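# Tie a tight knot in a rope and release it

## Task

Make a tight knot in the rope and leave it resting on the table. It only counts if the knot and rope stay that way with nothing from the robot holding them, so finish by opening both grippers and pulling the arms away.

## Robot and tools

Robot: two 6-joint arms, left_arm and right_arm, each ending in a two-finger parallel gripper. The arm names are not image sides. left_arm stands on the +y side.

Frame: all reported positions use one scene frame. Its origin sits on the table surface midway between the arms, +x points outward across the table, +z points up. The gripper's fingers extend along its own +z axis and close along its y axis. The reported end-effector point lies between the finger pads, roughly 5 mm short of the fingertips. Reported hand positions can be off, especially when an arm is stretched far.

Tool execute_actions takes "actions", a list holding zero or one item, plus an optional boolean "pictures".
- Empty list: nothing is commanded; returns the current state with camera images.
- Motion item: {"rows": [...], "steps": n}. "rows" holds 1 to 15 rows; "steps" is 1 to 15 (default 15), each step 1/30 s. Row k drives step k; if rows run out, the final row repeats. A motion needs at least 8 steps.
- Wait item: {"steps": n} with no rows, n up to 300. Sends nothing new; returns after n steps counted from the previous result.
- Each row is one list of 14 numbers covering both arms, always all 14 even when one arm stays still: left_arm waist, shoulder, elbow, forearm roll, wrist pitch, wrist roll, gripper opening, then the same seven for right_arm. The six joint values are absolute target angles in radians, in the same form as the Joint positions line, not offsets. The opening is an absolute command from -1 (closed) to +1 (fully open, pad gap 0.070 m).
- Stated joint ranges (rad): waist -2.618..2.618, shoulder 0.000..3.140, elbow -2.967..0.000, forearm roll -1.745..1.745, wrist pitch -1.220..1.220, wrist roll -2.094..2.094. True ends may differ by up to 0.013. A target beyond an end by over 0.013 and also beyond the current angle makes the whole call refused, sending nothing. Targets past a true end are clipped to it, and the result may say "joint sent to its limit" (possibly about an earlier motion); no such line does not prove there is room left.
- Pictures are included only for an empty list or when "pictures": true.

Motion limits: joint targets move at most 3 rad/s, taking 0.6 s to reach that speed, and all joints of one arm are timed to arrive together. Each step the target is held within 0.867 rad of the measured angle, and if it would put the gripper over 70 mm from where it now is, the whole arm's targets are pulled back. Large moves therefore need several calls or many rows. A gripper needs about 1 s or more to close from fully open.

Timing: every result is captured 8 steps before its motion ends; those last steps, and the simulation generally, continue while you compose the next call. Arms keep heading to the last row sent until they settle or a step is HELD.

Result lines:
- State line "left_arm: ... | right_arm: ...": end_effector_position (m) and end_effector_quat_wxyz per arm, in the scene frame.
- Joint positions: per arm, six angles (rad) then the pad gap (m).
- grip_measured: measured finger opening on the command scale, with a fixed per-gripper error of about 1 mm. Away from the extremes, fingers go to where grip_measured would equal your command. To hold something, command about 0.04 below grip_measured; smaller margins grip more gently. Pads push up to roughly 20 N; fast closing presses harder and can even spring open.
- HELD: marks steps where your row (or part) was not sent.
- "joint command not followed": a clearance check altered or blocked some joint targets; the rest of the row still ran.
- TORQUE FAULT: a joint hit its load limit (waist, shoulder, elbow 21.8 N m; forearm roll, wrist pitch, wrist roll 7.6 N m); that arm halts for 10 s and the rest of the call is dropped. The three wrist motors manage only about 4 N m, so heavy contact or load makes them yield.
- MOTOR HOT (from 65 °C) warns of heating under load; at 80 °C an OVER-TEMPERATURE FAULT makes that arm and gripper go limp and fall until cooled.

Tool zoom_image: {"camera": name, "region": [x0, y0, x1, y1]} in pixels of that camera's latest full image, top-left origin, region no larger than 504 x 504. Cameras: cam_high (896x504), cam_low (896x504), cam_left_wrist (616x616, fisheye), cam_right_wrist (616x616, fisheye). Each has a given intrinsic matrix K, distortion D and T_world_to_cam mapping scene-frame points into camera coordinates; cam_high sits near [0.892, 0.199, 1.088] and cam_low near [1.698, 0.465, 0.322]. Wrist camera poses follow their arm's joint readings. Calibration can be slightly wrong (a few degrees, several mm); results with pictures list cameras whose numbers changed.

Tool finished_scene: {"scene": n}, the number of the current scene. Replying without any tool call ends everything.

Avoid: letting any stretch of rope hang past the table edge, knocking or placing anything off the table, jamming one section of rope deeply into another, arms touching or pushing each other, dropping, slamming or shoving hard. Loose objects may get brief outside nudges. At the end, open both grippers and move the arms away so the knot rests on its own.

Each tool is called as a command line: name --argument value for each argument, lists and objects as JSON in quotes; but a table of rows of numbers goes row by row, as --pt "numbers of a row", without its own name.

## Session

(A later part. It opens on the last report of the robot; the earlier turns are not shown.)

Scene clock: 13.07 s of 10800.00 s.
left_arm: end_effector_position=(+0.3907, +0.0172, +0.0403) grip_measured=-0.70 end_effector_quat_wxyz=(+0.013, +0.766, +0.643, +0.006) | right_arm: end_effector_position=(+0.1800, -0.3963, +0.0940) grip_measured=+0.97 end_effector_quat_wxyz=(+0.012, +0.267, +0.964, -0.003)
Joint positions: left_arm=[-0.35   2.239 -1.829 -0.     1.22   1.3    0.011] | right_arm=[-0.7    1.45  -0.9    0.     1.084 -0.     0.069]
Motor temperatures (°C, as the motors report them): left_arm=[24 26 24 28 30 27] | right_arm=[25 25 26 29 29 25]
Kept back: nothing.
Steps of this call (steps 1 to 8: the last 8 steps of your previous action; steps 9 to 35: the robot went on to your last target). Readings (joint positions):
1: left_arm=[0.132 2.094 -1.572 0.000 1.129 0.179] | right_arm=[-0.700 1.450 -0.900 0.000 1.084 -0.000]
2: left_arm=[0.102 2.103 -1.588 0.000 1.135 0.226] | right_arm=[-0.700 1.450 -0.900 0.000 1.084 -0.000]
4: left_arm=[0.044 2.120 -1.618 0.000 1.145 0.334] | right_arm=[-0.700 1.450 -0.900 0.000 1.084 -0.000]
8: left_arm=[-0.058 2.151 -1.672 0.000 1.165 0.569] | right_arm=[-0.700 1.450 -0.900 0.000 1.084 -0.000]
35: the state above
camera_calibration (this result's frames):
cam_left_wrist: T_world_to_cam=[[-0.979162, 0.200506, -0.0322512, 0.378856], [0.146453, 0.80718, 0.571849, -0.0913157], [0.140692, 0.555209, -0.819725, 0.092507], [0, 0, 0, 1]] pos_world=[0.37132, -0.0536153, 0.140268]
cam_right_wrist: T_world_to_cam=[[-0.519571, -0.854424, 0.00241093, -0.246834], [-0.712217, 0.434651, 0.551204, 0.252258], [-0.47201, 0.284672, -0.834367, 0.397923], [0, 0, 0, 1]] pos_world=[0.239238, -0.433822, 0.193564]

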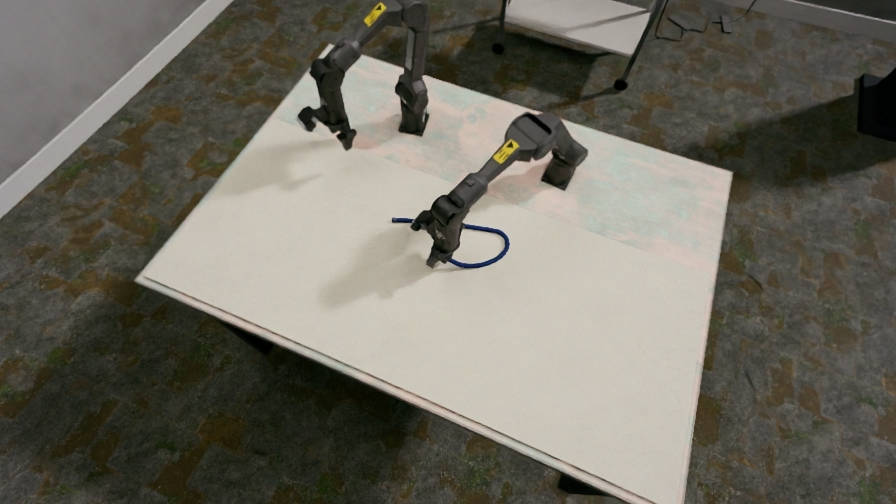

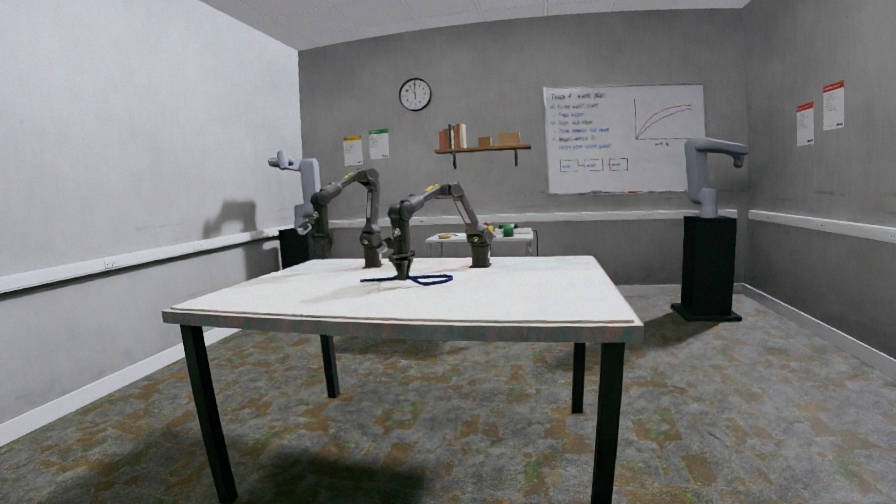

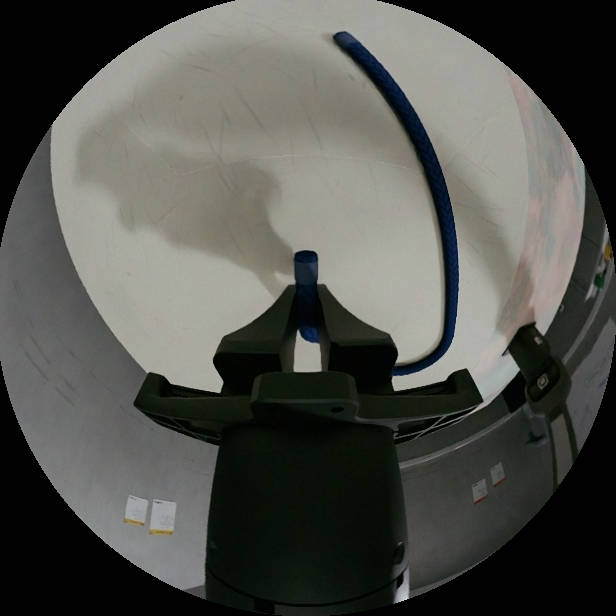

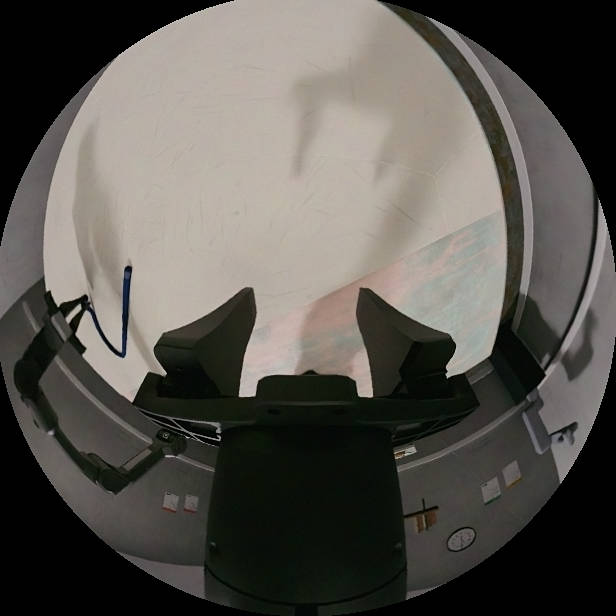

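execute_actions --actions '[{"rows":[[-0.6,2.239,-1.829,0,1.22,1.9,-0.74,-0.7,1.45,-0.9,0,1.084,0,1]]}]'

execute_actions --actions '[{"steps":15}]'

execute_actions --actions '[{"rows":[[-0.85,1.896,-1.241,0,1.003,2.09,-0.74,-0.7,1.45,-0.9,0,1.084,0,1]]}]'

execute_actions --actions '[{"steps":20}]'

execute_actions --actions '[{"rows":[[-0.85,1.945,-1.194,0,0.906,2.09,-0.74,-0.7,1.45,-0.9,0,1.084,0,1]]}]'

execute_actions --actions '[{"rows":[[-0.85,1.945,-1.194,0,0.906,2.09,0,-0.7,1.45,-0.9,0,1.084,0,1]]}]'

execute_actions --actions '[{"rows":[[-0.75,1.677,-1.103,0,1.084,2,0,-0.7,1.45,-0.9,0,1.084,0,1]]}]'

execute_actions --actions '[{"rows":[[-0.6,1.4,-0.85,0,1.084,0,0,-0.7,1.45,-0.9,0,1.084,0,1]]}]'

execute_actions --actions '[{"steps":35}]' --pictures true

Scene clock: 14.00 s of 10800.00 s.
left_arm: end_effector_position=(+0.3798, -0.0043, +0.0403) grip_measured=-0.70 end_effector_quat_wxyz=(+0.012, +0.822, +0.570, +0.007) | right_arm: end_effector_position=(+0.1800, -0.3963, +0.0940) grip_measured=+0.97 end_effector_quat_wxyz=(+0.012, +0.267, +0.964, -0.003)
Joint positions: left_arm=[-0.403  2.239 -1.829  0.001  1.22   1.431  0.011] | right_arm=[-0.7    1.45  -0.9    0.     1.084 -0.     0.069]
Motor temperatures (°C, as the motors report them): left_arm=[24 27 24 28 30 27] | right_arm=[25 25 26 29 29 25]
Steps of this call (steps 1 to 15: the robot went on to your last target; steps 16 to 21: nothing new was sent; steps 22 to 28: the first 7 steps of this action). Readings (joint positions):
22: left_arm=[-0.350 2.239 -1.829 0.000 1.220 1.301] | right_arm=[-0.700 1.450 -0.900 0.000 1.084 -0.000]
23: left_arm=[-0.352 2.239 -1.829 0.000 1.220 1.307] | right_arm=[-0.700 1.450 -0.900 0.000 1.084 -0.000]
25: left_arm=[-0.364 2.239 -1.829 0.001 1.220 1.340] | right_arm=[-0.700 1.450 -0.900 0.000 1.084 -0.000]
28: the state above

Scene clock: 14.50 s of 10800.00 s.
left_arm: end_effector_position=(+0.3292, -0.0788, +0.0403) grip_measured=-0.70 end_effector_quat_wxyz=(+0.012, +0.963, +0.270, +0.008) | right_arm: end_effector_position=(+0.1800, -0.3963, +0.0940) grip_measured=+0.97 end_effector_quat_wxyz=(+0.012, +0.267, +0.964, -0.003)
Joint positions: left_arm=[-0.601  2.239 -1.829 -0.     1.22   1.9    0.011] | right_arm=[-0.7    1.45  -0.9    0.     1.084 -0.     0.069]
Motor temperatures (°C, as the motors report them): left_arm=[24 27 25 28 30 27] | right_arm=[25 25 26 29 29 25]
Kept back: nothing.
Steps of this call (steps 1 to 8: the last 8 steps of your previous action; steps 9 to 15: the robot went on to your last target). Readings (joint positions):
1: left_arm=[-0.421 2.239 -1.829 0.001 1.220 1.473] | right_arm=[-0.700 1.450 -0.900 0.000 1.084 -0.000]
2: left_arm=[-0.440 2.239 -1.829 0.001 1.220 1.520] | right_arm=[-0.700 1.450 -0.900 0.000 1.084 -0.000]
4: left_arm=[-0.486 2.239 -1.829 0.001 1.220 1.630] | right_arm=[-0.700 1.450 -0.900 0.000 1.084 -0.000]
8: left_arm=[-0.563 2.239 -1.829 -0.001 1.220 1.806] | right_arm=[-0.700 1.450 -0.900 0.000 1.084 -0.000]
15: the state above

Scene clock: 14.73 s of 10800.00 s.
left_arm: end_effector_position=(+0.2978, -0.0830, +0.0413) grip_measured=-0.70 end_effector_quat_wxyz=(+0.008, +0.975, +0.223, +0.006) | right_arm: end_effector_position=(+0.1800, -0.3963, +0.0940) grip_measured=+0.97 end_effector_quat_wxyz=(+0.012, +0.267, +0.964, -0.003)
Joint positions: left_arm=[-0.654  2.164 -1.698  0.001  1.171  1.942  0.011] | right_arm=[-0.7    1.45  -0.9    0.     1.084 -0.     0.069]
Motor temperatures (°C, as the motors report them): left_arm=[24 27 25 28 30 28] | right_arm=[25 25 26 29 29 25]
Steps of this call (steps 1 to 7: the first 7 steps of this action). Readings (joint positions):
1: left_arm=[-0.601 2.239 -1.828 -0.000 1.220 1.900] | right_arm=[-0.700 1.450 -0.900 0.000 1.084 -0.000]
2: left_arm=[-0.602 2.235 -1.822 0.000 1.217 1.901] | right_arm=[-0.700 1.450 -0.900 0.000 1.084 -0.000]
4: left_arm=[-0.615 2.217 -1.789 0.001 1.205 1.912] | right_arm=[-0.700 1.450 -0.900 0.000 1.084 -0.000]
7: the state above

Scene clock: 15.40 s of 10800.00 s.
left_arm: end_effector_position=(+0.1840, -0.0704, +0.0405) grip_measured=-0.70 end_effector_quat_wxyz=(+0.000, +0.999, +0.053, +0.000) | right_arm: end_effector_position=(+0.1800, -0.3963, +0.0940) grip_measured=+0.97 end_effector_quat_wxyz=(+0.012, +0.267, +0.964, -0.003)
Joint positions: left_arm=[-0.85   1.895 -1.241 -0.     1.003  2.09   0.011] | right_arm=[-0.7    1.45  -0.9    0.     1.084 -0.     0.069]
Motor temperatures (°C, as the motors report them): left_arm=[24 27 25 28 30 27] | right_arm=[25 25 26 29 29 25]
Kept back: nothing.
Steps of this call (steps 1 to 8: the last 8 steps of your previous action; steps 9 to 20: the robot went on to your last target). Readings (joint positions):
1: left_arm=[-0.672 2.140 -1.656 0.001 1.156 1.955] | right_arm=[-0.700 1.450 -0.900 0.000 1.084 -0.000]
2: left_arm=[-0.693 2.112 -1.609 0.001 1.139 1.971] | right_arm=[-0.700 1.450 -0.900 0.000 1.084 -0.000]
4: left_arm=[-0.737 2.052 -1.507 0.000 1.101 2.004] | right_arm=[-0.700 1.450 -0.900 0.000 1.084 -0.000]
8: left_arm=[-0.812 1.949 -1.333 -0.000 1.038 2.060] | right_arm=[-0.700 1.450 -0.900 0.000 1.084 -0.000]
20: the state above

Scene clock: 15.63 s of 10800.00 s.
left_arm: end_effector_position=(+0.1843, -0.0706, +0.0138) grip_measured=-0.70 end_effector_quat_wxyz=(+0.000, +0.999, +0.054, +0.000) | right_arm: end_effector_position=(+0.1800, -0.3963, +0.0940) grip_measured=+0.97 end_effector_quat_wxyz=(+0.012, +0.267, +0.964, -0.003)
Joint positions: left_arm=[-0.85   1.943 -1.196 -0.     0.91   2.09   0.011] | right_arm=[-0.7    1.45  -0.9    0.     1.084 -0.     0.069]
Motor temperatures (°C, as the motors report them): left_arm=[24 27 25 28 30 27] | right_arm=[25 25 26 29 29 25]
Steps of this call (steps 1 to 7: the first 7 steps of this action). Readings (joint positions):
1: left_arm=[-0.850 1.896 -1.241 -0.000 1.002 2.090] | right_arm=[-0.700 1.450 -0.900 0.000 1.084 -0.000]
2: left_arm=[-0.850 1.898 -1.239 -0.000 0.995 2.090] | right_arm=[-0.700 1.450 -0.900 0.000 1.084 -0.000]
4: left_arm=[-0.850 1.913 -1.224 -0.000 0.964 2.090] | right_arm=[-0.700 1.450 -0.900 0.000 1.084 -0.000]
7: the state above

Scene clock: 16.13 s of 10800.00 s.
left_arm: end_effector_position=(+0.1845, -0.0709, +0.0135) grip_measured=-0.24 end_effector_quat_wxyz=(+0.001, +0.999, +0.054, +0.001) | right_arm: end_effector_position=(+0.1800, -0.3963, +0.0940) grip_measured=+0.97 end_effector_quat_wxyz=(+0.012, +0.267, +0.964, -0.003)
Joint positions: left_arm=[-0.85   1.943 -1.195  0.     0.906  2.09   0.027] | right_arm=[-0.7    1.45  -0.9    0.     1.084 -0.     0.069]
Motor temperatures (°C, as the motors report them): left_arm=[24 27 25 28 30 27] | right_arm=[25 25 26 29 29 25]
Steps of this call (steps 1 to 8: the last 8 steps of your previous action; steps 9 to 15: the first 7 steps of this action). Readings (joint positions):
9: left_arm=[-0.850 1.943 -1.195 -0.000 0.906 2.090] | right_arm=[-0.700 1.450 -0.900 0.000 1.084 -0.000]
10: left_arm=[-0.850 1.943 -1.195 -0.000 0.906 2.090] | right_arm=[-0.700 1.450 -0.900 0.000 1.084 -0.000]
12: left_arm=[-0.850 1.943 -1.195 -0.000 0.906 2.090] | right_arm=[-0.700 1.450 -0.900 0.000 1.084 -0.000]
15: the state above

Scene clock: 16.63 s of 10800.00 s.
left_arm: end_effector_position=(+0.1829, -0.0415, +0.0446) grip_measured=+0.00 end_effector_quat_wxyz=(-0.004, +0.995, +0.100, -0.003) | right_arm: end_effector_position=(+0.1800, -0.3963, +0.0940) grip_measured=+0.97 end_effector_quat_wxyz=(+0.012, +0.267, +0.964, -0.003)
Joint positions: left_arm=[-0.801  1.822 -1.148  0.     0.993  2.046  0.035] | right_arm=[-0.7    1.45  -0.9    0.     1.084 -0.     0.069]
Motor temperatures (°C, as the motors report them): left_arm=[24 27 25 28 30 27] | right_arm=[25 25 26 29 29 25]
Steps of this call (steps 1 to 8: the last 8 steps of your previous action; steps 9 to 15: the first 7 steps of this action). Readings (joint positions):
9: left_arm=[-0.850 1.943 -1.194 0.000 0.906 2.090] | right_arm=[-0.700 1.450 -0.900 0.000 1.084 -0.000]
10: left_arm=[-0.847 1.938 -1.192 0.000 0.910 2.088] | right_arm=[-0.700 1.450 -0.900 0.000 1.084 -0.000]
12: left_arm=[-0.835 1.911 -1.178 0.000 0.932 2.077] | right_arm=[-0.700 1.450 -0.900 0.000 1.084 -0.000]
15: the state above

Scene clock: 17.13 s of 10800.00 s.
left_arm: end_effector_position=(+0.1760, +0.0010, +0.0827) grip_measured=+0.00 end_effector_quat_wxyz=(+0.001, +0.975, +0.224, +0.000) | right_arm: end_effector_position=(+0.1800, -0.3963, +0.0940) grip_measured=+0.97 end_effector_quat_wxyz=(+0.012, +0.267, +0.964, -0.003)
Joint positions: left_arm=[-0.728  1.638 -1.065  0.     1.084  1.868  0.035] | right_arm=[-0.7    1.45  -0.9    0.     1.084 -0.     0.069]
Motor temperatures (°C, as the motors report them): left_arm=[24 27 25 28 30 28] | right_arm=[25 25 26 29 29 25]
Steps of this call (steps 1 to 8: the last 8 steps of your previous action; steps 9 to 15: the first 7 steps of this action). Readings (joint positions):
9: left_arm=[-0.749 1.676 -1.102 0.000 1.084 1.999] | right_arm=[-0.700 1.450 -0.900 0.000 1.084 -0.000]
10: left_arm=[-0.749 1.675 -1.101 0.000 1.084 1.992] | right_arm=[-0.700 1.450 -0.900 0.000 1.084 -0.000]
12: left_arm=[-0.744 1.667 -1.091 0.000 1.084 1.959] | right_arm=[-0.700 1.450 -0.900 0.000 1.084 -0.000]
15: the state above

Scene clock: 18.30 s of 10800.00 s.
left_arm: end_effector_position=(+0.1552, +0.0664, +0.0938) grip_measured=+0.00 end_effector_quat_wxyz=(+0.011, +0.340, +0.940, -0.004) | right_arm: end_effector_position=(+0.1800, -0.3963, +0.0940) grip_measured=+0.97 end_effector_quat_wxyz=(+0.012, +0.267, +0.964, -0.003)
Joint positions: left_arm=[-0.6    1.4   -0.85  -0.     1.084 -0.     0.035] | right_arm=[-0.7    1.45  -0.9    0.     1.084 -0.     0.069]
Motor temperatures (°C, as the motors report them): left_arm=[24 27 25 28 30 28] | right_arm=[25 25 26 29 29 25]
Kept back: nothing.
Steps of this call (steps 1 to 8: the last 8 steps of your previous action; steps 9 to 35: the robot went on to your last target). Readings (joint positions):
1: left_arm=[-0.721 1.625 -1.054 0.000 1.084 1.827] | right_arm=[-0.700 1.450 -0.900 0.000 1.084 -0.000]
2: left_arm=[-0.713 1.611 -1.041 0.000 1.084 1.780] | right_arm=[-0.700 1.450 -0.900 0.000 1.084 -0.000]
4: left_arm=[-0.696 1.578 -1.011 0.000 1.084 1.670] | right_arm=[-0.700 1.450 -0.900 0.000 1.084 -0.000]
8: left_arm=[-0.659 1.509 -0.949 0.000 1.084 1.383] | right_arm=[-0.700 1.450 -0.900 0.000 1.084 -0.000]
35: the state above
camera_calibration (this result's frames):
cam_left_wrist: T_world_to_cam=[[-0.661455, -0.749962, -0.00591177, 0.151492], [-0.624534, 0.546431, 0.558006, 0.0110694], [-0.415253, 0.372787, -0.829816, 0.241515], [0, 0, 0, 1]] pos_world=[0.207408, 0.0175306, 0.195132]
cam_right_wrist: T_world_to_cam=[[-0.519571, -0.854424, 0.00241091, -0.246834], [-0.712217, 0.434651, 0.551204, 0.252258], [-0.472009, 0.284672, -0.834367, 0.397923], [0, 0, 0, 1]] pos_world=[0.239238, -0.433822, 0.193564]

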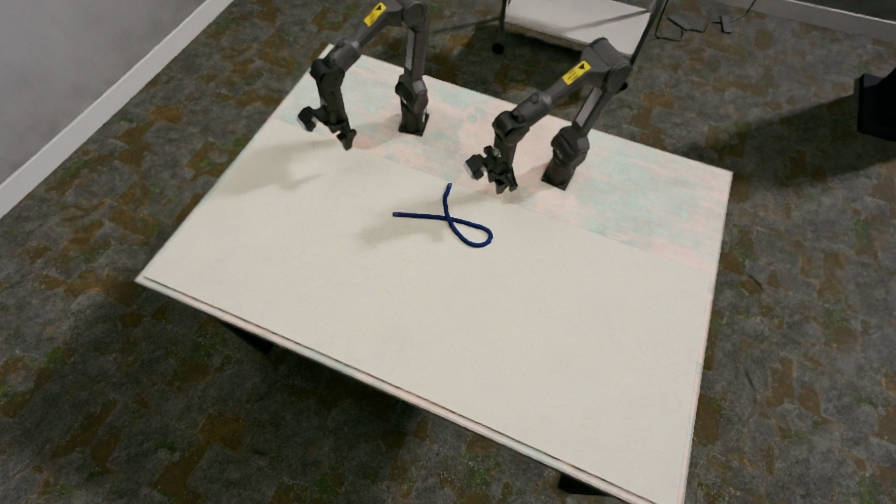

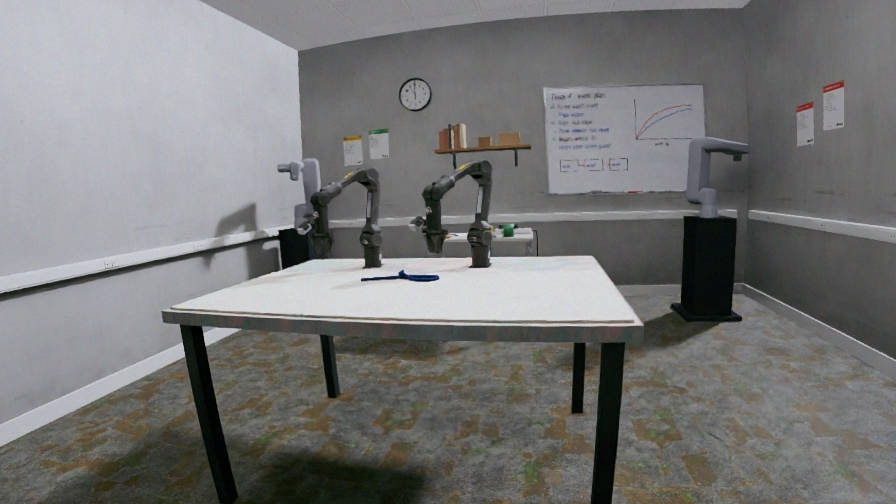

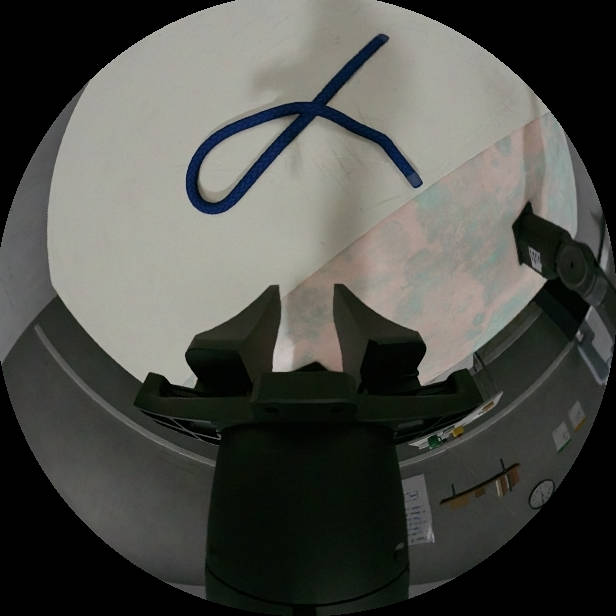

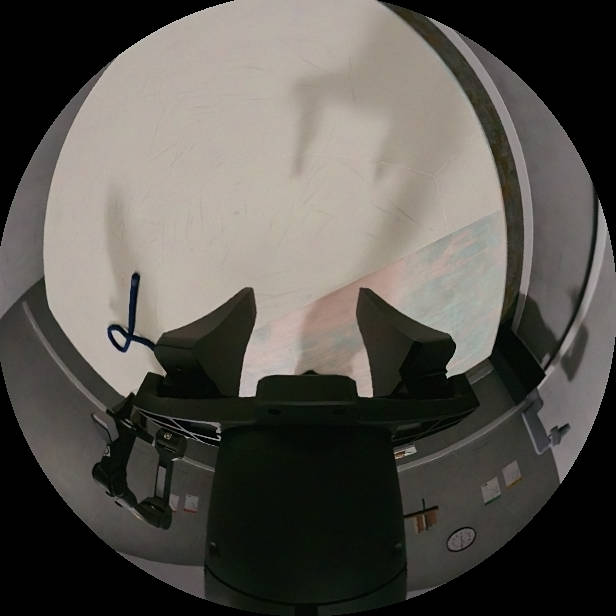

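execute_actions --actions '[{"rows":[[-0.842,1.884,-1.223,0,0.997,-0.98,0.1,-0.7,1.45,-0.9,0,1.084,0,1]]}]'

execute_actions --actions '[{"steps":22}]'

execute_actions --actions '[{"rows":[[-0.842,1.94,-1.17,0,0.888,-0.98,0.1,-0.7,1.45,-0.9,0,1.084,0,1]]}]'

execute_actions --actions '[{"rows":[[-0.842,1.94,-1.17,0,0.888,-0.98,-0.74,-0.7,1.45,-0.9,0,1.084,0,1]]}]'

execute_actions --actions '[{"steps":12}]' --pictures true

Scene clock: 19.17 s of 10800.00 s.
left_arm: end_effector_position=(+0.1634, +0.0483, +0.0904) grip_measured=+0.10 end_effector_quat_wxyz=(+0.010, +0.294, +0.956, -0.005) | right_arm: end_effector_position=(+0.1800, -0.3963, +0.0940) grip_measured=+0.97 end_effector_quat_wxyz=(+0.012, +0.267, +0.964, -0.003)
Joint positions: left_arm=[-0.635  1.47  -0.905 -0.     1.072 -0.131  0.038] | right_arm=[-0.7    1.45  -0.9    0.     1.084 -0.     0.069]
Motor temperatures (°C, as the motors report them): left_arm=[24 27 25 28 30 28] | right_arm=[25 25 26 29 29 25]
Steps of this call (steps 1 to 15: the robot went on to your last target; steps 16 to 19: nothing new was sent; steps 20 to 26: the first 7 steps of this action). Readings (joint positions):
20: left_arm=[-0.600 1.400 -0.850 -0.000 1.084 -0.001] | right_arm=[-0.700 1.450 -0.900 0.000 1.084 -0.000]
21: left_arm=[-0.601 1.403 -0.852 -0.000 1.084 -0.007] | right_arm=[-0.700 1.450 -0.900 0.000 1.084 -0.000]
23: left_arm=[-0.610 1.420 -0.866 -0.000 1.081 -0.040] | right_arm=[-0.700 1.450 -0.900 0.000 1.084 -0.000]
26: the state above

Scene clock: 19.90 s of 10800.00 s.
left_arm: end_effector_position=(+0.1839, -0.0655, +0.0400) grip_measured=+0.10 end_effector_quat_wxyz=(-0.000, -0.022, +1.000, +0.000) | right_arm: end_effector_position=(+0.1800, -0.3963, +0.0940) grip_measured=+0.97 end_effector_quat_wxyz=(+0.012, +0.267, +0.964, -0.003)
Joint positions: left_arm=[-0.842  1.885 -1.223 -0.     0.997 -0.98   0.039] | right_arm=[-0.7    1.45  -0.9    0.     1.084 -0.     0.069]
Motor temperatures (°C, as the motors report them): left_arm=[24 27 25 28 30 28] | right_arm=[25 25 26 29 29 25]
Kept back: nothing.
Steps of this call (steps 1 to 8: the last 8 steps of your previous action; steps 9 to 22: the robot went on to your last target). Readings (joint positions):
1: left_arm=[-0.646 1.492 -0.923 -0.000 1.068 -0.173] | right_arm=[-0.700 1.450 -0.900 0.000 1.084 -0.000]
2: left_arm=[-0.659 1.517 -0.942 -0.000 1.063 -0.220] | right_arm=[-0.700 1.450 -0.900 0.000 1.084 -0.000]
4: left_arm=[-0.688 1.575 -0.986 -0.000 1.053 -0.330] | right_arm=[-0.700 1.450 -0.900 0.000 1.084 -0.000]
8: left_arm=[-0.752 1.705 -1.085 -0.000 1.029 -0.598] | right_arm=[-0.700 1.450 -0.900 0.000 1.084 -0.000]
22: the state above

Scene clock: 20.13 s of 10800.00 s.
left_arm: end_effector_position=(+0.1842, -0.0660, +0.0125) grip_measured=+0.10 end_effector_quat_wxyz=(+0.001, -0.022, +1.000, -0.001) | right_arm: end_effector_position=(+0.1800, -0.3963, +0.0940) grip_measured=+0.97 end_effector_quat_wxyz=(+0.012, +0.267, +0.964, -0.003)
Joint positions: left_arm=[-0.842  1.934 -1.175 -0.     0.897 -0.98   0.038] | right_arm=[-0.7    1.45  -0.9    0.     1.084 -0.     0.069]
Motor temperatures (°C, as the motors report them): left_arm=[24 27 25 28 30 28] | right_arm=[25 25 26 29 29 25]
Steps of this call (steps 1 to 7: the first 7 steps of this action). Readings (joint positions):
1: left_arm=[-0.842 1.885 -1.223 -0.000 0.996 -0.980] | right_arm=[-0.700 1.450 -0.900 0.000 1.084 -0.000]
2: left_arm=[-0.842 1.887 -1.221 -0.000 0.990 -0.980] | right_arm=[-0.700 1.450 -0.900 0.000 1.084 -0.000]
4: left_arm=[-0.842 1.901 -1.206 -0.000 0.958 -0.980] | right_arm=[-0.700 1.450 -0.900 0.000 1.084 -0.000]
7: the state above

Scene clock: 20.63 s of 10800.00 s.
left_arm: end_effector_position=(+0.1844, -0.0662, +0.0107) grip_measured=-0.37 end_effector_quat_wxyz=(+0.001, -0.022, +1.000, -0.002) | right_arm: end_effector_position=(+0.1800, -0.3963, +0.0940) grip_measured=+0.97 end_effector_quat_wxyz=(+0.012, +0.267, +0.964, -0.003)
Joint positions: left_arm=[-0.842  1.937 -1.171 -0.     0.888 -0.98   0.022] | right_arm=[-0.7    1.45  -0.9    0.     1.084 -0.     0.069]
Motor temperatures (°C, as the motors report them): left_arm=[24 27 25 28 30 28] | right_arm=[25 25 26 29 29 25]
Steps of this call (steps 1 to 8: the last 8 steps of your previous action; steps 9 to 15: the first 7 steps of this action). Readings (joint positions):
9: left_arm=[-0.842 1.936 -1.171 -0.000 0.888 -0.980] | right_arm=[-0.700 1.450 -0.900 0.000 1.084 -0.000]
10: left_arm=[-0.842 1.936 -1.171 -0.000 0.888 -0.980] | right_arm=[-0.700 1.450 -0.900 0.000 1.084 -0.000]
12: left_arm=[-0.842 1.936 -1.171 -0.000 0.888 -0.980] | right_arm=[-0.700 1.450 -0.900 0.000 1.084 -0.000]
15: the state above

Scene clock: 21.03 s of 10800.00 s.
left_arm: end_effector_position=(+0.1842, -0.0658, +0.0100) grip_measured=-0.70 end_effector_quat_wxyz=(+0.000, -0.022, +1.000, -0.001) | right_arm: end_effector_position=(+0.1800, -0.3963, +0.0940) grip_measured=+0.97 end_effector_quat_wxyz=(+0.012, +0.267, +0.964, -0.003)
Joint positions: left_arm=[-0.842  1.939 -1.17  -0.     0.888 -0.98   0.011] | right_arm=[-0.7    1.45  -0.9    0.     1.084 -0.     0.069]
Motor temperatures (°C, as the motors report them): left_arm=[24 27 25 28 30 28] | right_arm=[25 25 27 29 29 25]
Kept back: nothing.
Steps of this call (steps 1 to 8: the last 8 steps of your previous action; steps 9 to 12: the robot went on to your last target). Readings (joint positions):
1: left_arm=[-0.842 1.937 -1.171 -0.000 0.888 -0.980] | right_arm=[-0.700 1.450 -0.900 0.000 1.084 -0.000]
2: left_arm=[-0.842 1.937 -1.171 -0.000 0.888 -0.980] | right_arm=[-0.700 1.450 -0.900 0.000 1.084 -0.000]
4: left_arm=[-0.842 1.938 -1.171 -0.000 0.888 -0.980] | right_arm=[-0.700 1.450 -0.900 0.000 1.084 -0.000]
8: left_arm=[-0.842 1.938 -1.170 -0.000 0.888 -0.980] | right_arm=[-0.700 1.450 -0.900 0.000 1.084 -0.000]
12: the state above
camera_calibration (this result's frames):
cam_left_wrist: T_world_to_cam=[[0.0150504, -0.999879, -0.00383404, -0.0700893], [-0.816657, -0.0145048, 0.576941, 0.146582], [-0.576927, -0.00555207, -0.816777, 0.238044], [0, 0, 0, 1]] pos_world=[0.258096, -0.0666331, 0.109591]
cam_right_wrist: T_world_to_cam=[[-0.519571, -0.854424, 0.00241084, -0.246834], [-0.712217, 0.434651, 0.551204, 0.252258], [-0.472009, 0.284672, -0.834367, 0.397923], [0, 0, 0, 1]] pos_world=[0.239238, -0.433822, 0.193564]

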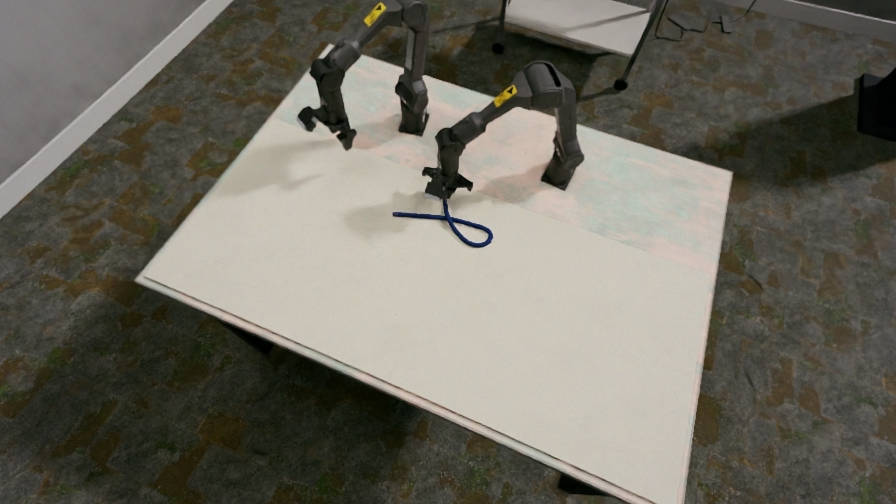

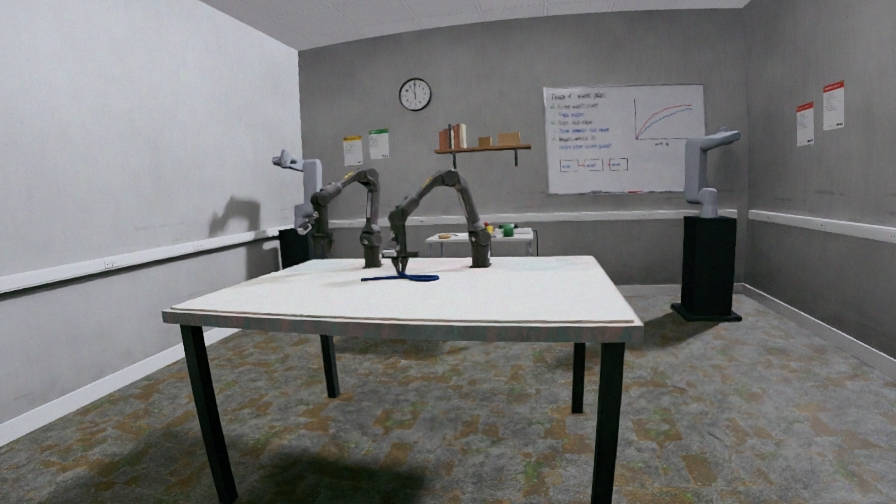

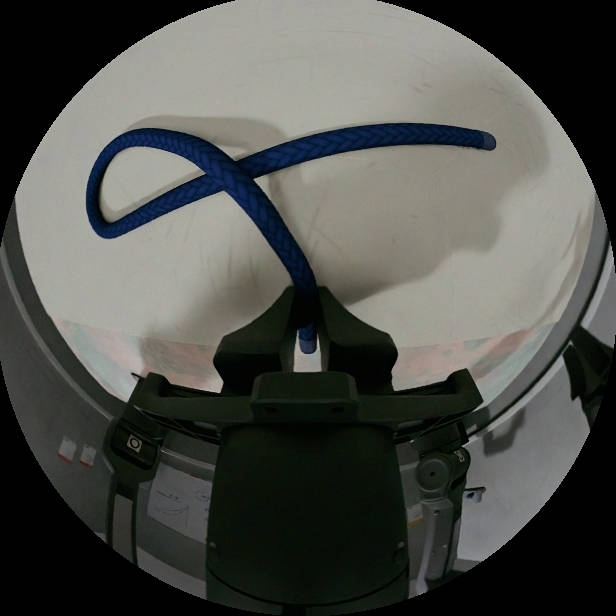

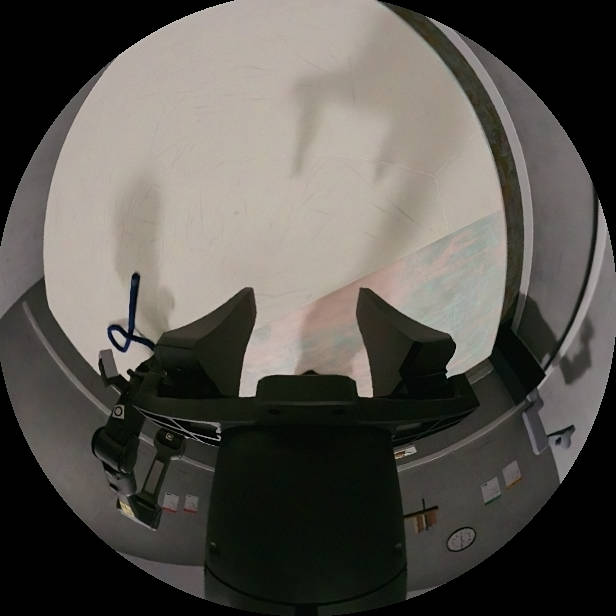

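execute_actions --actions '[{"rows":[[-0.67,1.829,-1.016,0,0.845,0.8,-0.74,-0.7,1.45,-0.9,0,1.084,0,1]]}]'

execute_actions --actions '[{"steps":30}]'

execute_actions --actions '[{"rows":[[-0.67,1.829,-1.016,0,0.845,0.8,-0.1,-0.7,1.45,-0.9,0,1.084,0,1]]}]'

execute_actions --actions '[{"rows":[[-0.67,1.74,-1.1,0,1.02,0.8,-0.1,-0.7,1.45,-0.9,0,1.084,0,1]]}]'

execute_actions --actions '[{"rows":[[-0.4,1.74,-1.1,0,1.02,0.9,-0.1,-0.7,1.45,-0.9,0,1.084,0,1]]}]'

execute_actions --actions '[{"steps":15}]' --pictures true

Scene clock: 21.70 s of 10800.00 s.
left_arm: end_effector_position=(+0.1873, -0.0572, +0.0099) grip_measured=-0.70 end_effector_quat_wxyz=(-0.001, +0.031, +1.000, -0.001) | right_arm: end_effector_position=(+0.1800, -0.3963, +0.0940) grip_measured=+0.97 end_effector_quat_wxyz=(+0.012, +0.267, +0.964, -0.003)
Joint positions: left_arm=[-0.818  1.925 -1.147 -0.003  0.88  -0.848  0.011] | right_arm=[-0.7    1.45  -0.9    0.     1.084 -0.     0.069]
Motor temperatures (°C, as the motors report them): left_arm=[24 27 25 29 30 28] | right_arm=[25 25 27 29 29 25]
Steps of this call (steps 1 to 13: the robot went on to your last target; steps 14 to 20: the first 7 steps of this action). Readings (joint positions):
14: left_arm=[-0.842 1.940 -1.170 -0.000 0.888 -0.979] | right_arm=[-0.700 1.450 -0.900 0.000 1.084 -0.000]
15: left_arm=[-0.841 1.939 -1.169 -0.000 0.887 -0.972] | right_arm=[-0.700 1.450 -0.900 0.000 1.084 -0.000]
17: left_arm=[-0.835 1.936 -1.164 -0.002 0.884 -0.939] | right_arm=[-0.700 1.450 -0.900 0.000 1.084 -0.000]
20: the state above

Scene clock: 22.70 s of 10800.00 s.
left_arm: end_effector_position=(+0.2035, -0.0020, +0.0140) grip_measured=-0.70 end_effector_quat_wxyz=(-0.001, +0.705, +0.709, +0.000) | right_arm: end_effector_position=(+0.1800, -0.3963, +0.0940) grip_measured=+0.97 end_effector_quat_wxyz=(+0.012, +0.267, +0.964, -0.003)
Joint positions: left_arm=[-0.67   1.83  -1.016  0.     0.845  0.8    0.011] | right_arm=[-0.7    1.45  -0.9    0.     1.084 -0.     0.069]
Motor temperatures (°C, as the motors report them): left_arm=[24 27 25 29 30 28] | right_arm=[25 25 27 29 29 25]
Kept back: nothing.
Steps of this call (steps 1 to 8: the last 8 steps of your previous action; steps 9 to 30: the robot went on to your last target). Readings (joint positions):
1: left_arm=[-0.810 1.920 -1.140 -0.003 0.878 -0.807] | right_arm=[-0.700 1.450 -0.900 0.000 1.084 -0.000]
2: left_arm=[-0.801 1.915 -1.132 -0.002 0.876 -0.760] | right_arm=[-0.700 1.450 -0.900 0.000 1.084 -0.000]
4: left_arm=[-0.780 1.902 -1.113 -0.001 0.872 -0.650] | right_arm=[-0.700 1.450 -0.900 0.000 1.084 -0.000]
8: left_arm=[-0.737 1.875 -1.075 0.001 0.862 -0.363] | right_arm=[-0.700 1.450 -0.900 0.000 1.084 -0.000]
30: the state above

Scene clock: 22.93 s of 10800.00 s.
left_arm: end_effector_position=(+0.2036, -0.0019, +0.0141) grip_measured=-0.24 end_effector_quat_wxyz=(-0.001, +0.705, +0.710, +0.000) | right_arm: end_effector_position=(+0.1800, -0.3963, +0.0940) grip_measured=+0.97 end_effector_quat_wxyz=(+0.012, +0.267, +0.964, -0.003)
Joint positions: left_arm=[-0.669  1.83  -1.016  0.     0.845  0.8    0.027] | right_arm=[-0.7    1.45  -0.9    0.     1.084 -0.     0.069]
Motor temperatures (°C, as the motors report them): left_arm=[24 27 25 29 30 28] | right_arm=[25 25 27 29 29 25]
Steps of this call (steps 1 to 7: the first 7 steps of this action). Readings (joint positions):
1: left_arm=[-0.670 1.830 -1.016 0.000 0.845 0.800] | right_arm=[-0.700 1.450 -0.900 0.000 1.084 -0.000]
2: left_arm=[-0.670 1.830 -1.016 0.000 0.845 0.800] | right_arm=[-0.700 1.450 -0.900 0.000 1.084 -0.000]
4: left_arm=[-0.670 1.830 -1.016 0.000 0.845 0.800] | right_arm=[-0.700 1.450 -0.900 0.000 1.084 -0.000]
7: the state above

Scene clock: 23.43 s of 10800.00 s.
left_arm: end_effector_position=(+0.2032, -0.0016, +0.0454) grip_measured=-0.10 end_effector_quat_wxyz=(-0.003, +0.705, +0.710, +0.000) | right_arm: end_effector_position=(+0.1800, -0.3963, +0.0940) grip_measured=+0.97 end_effector_quat_wxyz=(+0.012, +0.267, +0.964, -0.003)
Joint positions: left_arm=[-0.669  1.769 -1.075  0.     0.969  0.8    0.031] | right_arm=[-0.7    1.45  -0.9    0.     1.084 -0.     0.069]
Motor temperatures (°C, as the motors report them): left_arm=[24 27 25 29 30 28] | right_arm=[25 25 27 29 29 25]
Steps of this call (steps 1 to 8: the last 8 steps of your previous action; steps 9 to 15: the first 7 steps of this action). Readings (joint positions):
9: left_arm=[-0.669 1.829 -1.016 0.000 0.846 0.800] | right_arm=[-0.700 1.450 -0.900 0.000 1.084 -0.000]
10: left_arm=[-0.669 1.826 -1.018 0.000 0.852 0.800] | right_arm=[-0.700 1.450 -0.900 0.000 1.084 -0.000]
12: left_arm=[-0.669 1.813 -1.032 0.000 0.885 0.800] | right_arm=[-0.700 1.450 -0.900 0.000 1.084 -0.000]
15: the state above

Scene clock: 23.93 s of 10800.00 s.
left_arm: end_effector_position=(+0.2285, +0.0293, +0.0602) grip_measured=-0.10 end_effector_quat_wxyz=(-0.001, +0.675, +0.738, -0.000) | right_arm: end_effector_position=(+0.1800, -0.3963, +0.0940) grip_measured=+0.97 end_effector_quat_wxyz=(+0.012, +0.267, +0.964, -0.003)
Joint positions: left_arm=[-0.54   1.74  -1.1   -0.001  1.02   0.848  0.032] | right_arm=[-0.7    1.45  -0.9    0.     1.084 -0.     0.069]
Motor temperatures (°C, as the motors report them): left_arm=[24 27 25 29 30 28] | right_arm=[25 25 27 29 29 25]
Steps of this call (steps 1 to 8: the last 8 steps of your previous action; steps 9 to 15: the first 7 steps of this action). Readings (joint positions):
9: left_arm=[-0.669 1.739 -1.100 -0.000 1.020 0.800] | right_arm=[-0.700 1.450 -0.900 0.000 1.084 -0.000]
10: left_arm=[-0.663 1.739 -1.100 -0.001 1.020 0.801] | right_arm=[-0.700 1.450 -0.900 0.000 1.084 -0.000]
12: left_arm=[-0.631 1.739 -1.100 -0.001 1.020 0.814] | right_arm=[-0.700 1.450 -0.900 0.000 1.084 -0.000]
15: the state above

Scene clock: 24.43 s of 10800.00 s.
left_arm: end_effector_position=(+0.2517, +0.0662, +0.0601) grip_measured=-0.10 end_effector_quat_wxyz=(-0.001, +0.642, +0.767, -0.000) | right_arm: end_effector_position=(+0.1800, -0.3963, +0.0940) grip_measured=+0.97 end_effector_quat_wxyz=(+0.012, +0.267, +0.964, -0.003)
Joint positions: left_arm=[-0.4    1.74  -1.1    0.     1.02   0.9    0.032] | right_arm=[-0.7    1.45  -0.9    0.     1.084 -0.     0.069]
Motor temperatures (°C, as the motors report them): left_arm=[24 27 25 29 30 28] | right_arm=[25 25 27 29 29 25]
Kept back: nothing.
Steps of this call (steps 1 to 8: the last 8 steps of your previous action; steps 9 to 15: the robot went on to your last target). Readings (joint positions):
1: left_arm=[-0.502 1.740 -1.100 -0.000 1.020 0.862] | right_arm=[-0.700 1.450 -0.900 0.000 1.084 -0.000]
2: left_arm=[-0.468 1.740 -1.100 0.000 1.020 0.875] | right_arm=[-0.700 1.450 -0.900 0.000 1.084 -0.000]
4: left_arm=[-0.422 1.740 -1.100 0.001 1.020 0.891] | right_arm=[-0.700 1.450 -0.900 0.000 1.084 -0.000]
8: left_arm=[-0.398 1.740 -1.100 0.001 1.020 0.900] | right_arm=[-0.700 1.450 -0.900 0.000 1.084 -0.000]
15: the state above
camera_calibration (this result's frames):
cam_left_wrist: T_world_to_cam=[[-0.989136, -0.146953, -0.0038084, 0.257441], [-0.122032, 0.806394, 0.578651, -0.0546147], [-0.0819635, 0.57283, -0.815566, 0.155746], [0, 0, 0, 1]] pos_world=[0.260745, -0.00734348, 0.159605]
cam_right_wrist: T_world_to_cam=[[-0.519571, -0.854424, 0.00241105, -0.246834], [-0.712217, 0.434651, 0.551204, 0.252258], [-0.47201, 0.284672, -0.834367, 0.397923], [0, 0, 0, 1]] pos_world=[0.239238, -0.433822, 0.193564]

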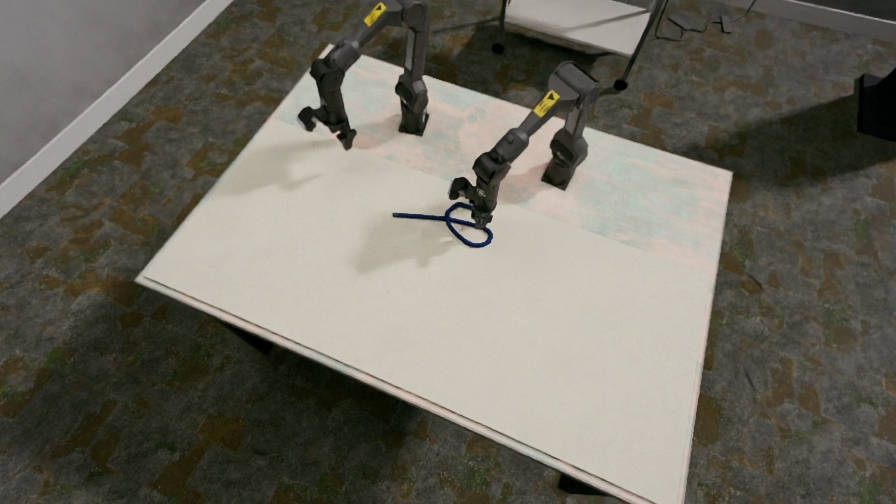

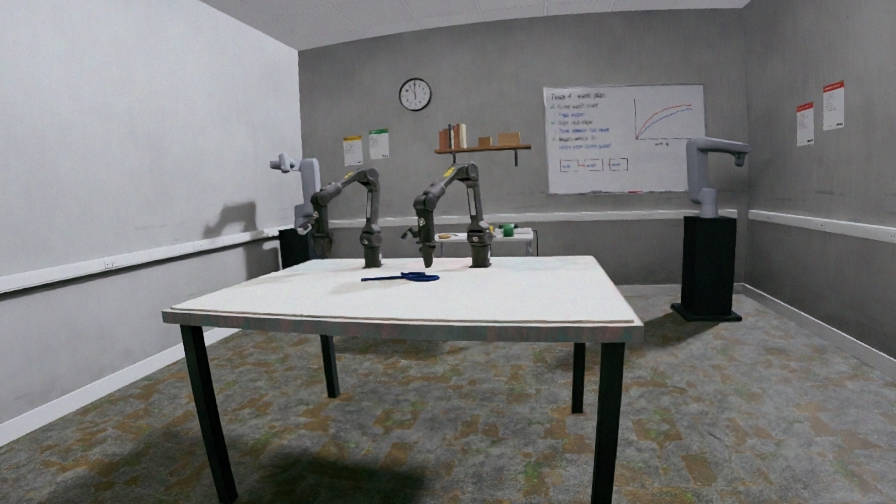

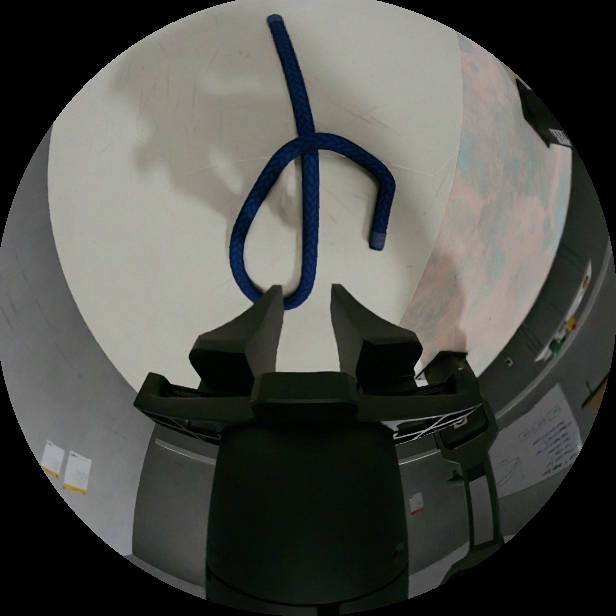

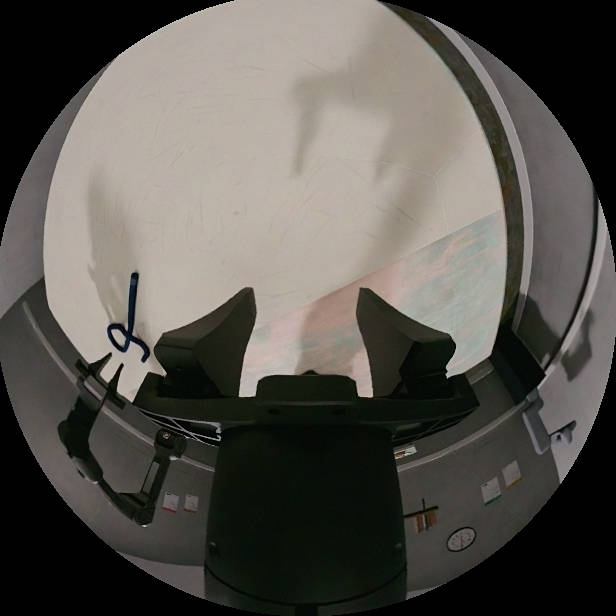

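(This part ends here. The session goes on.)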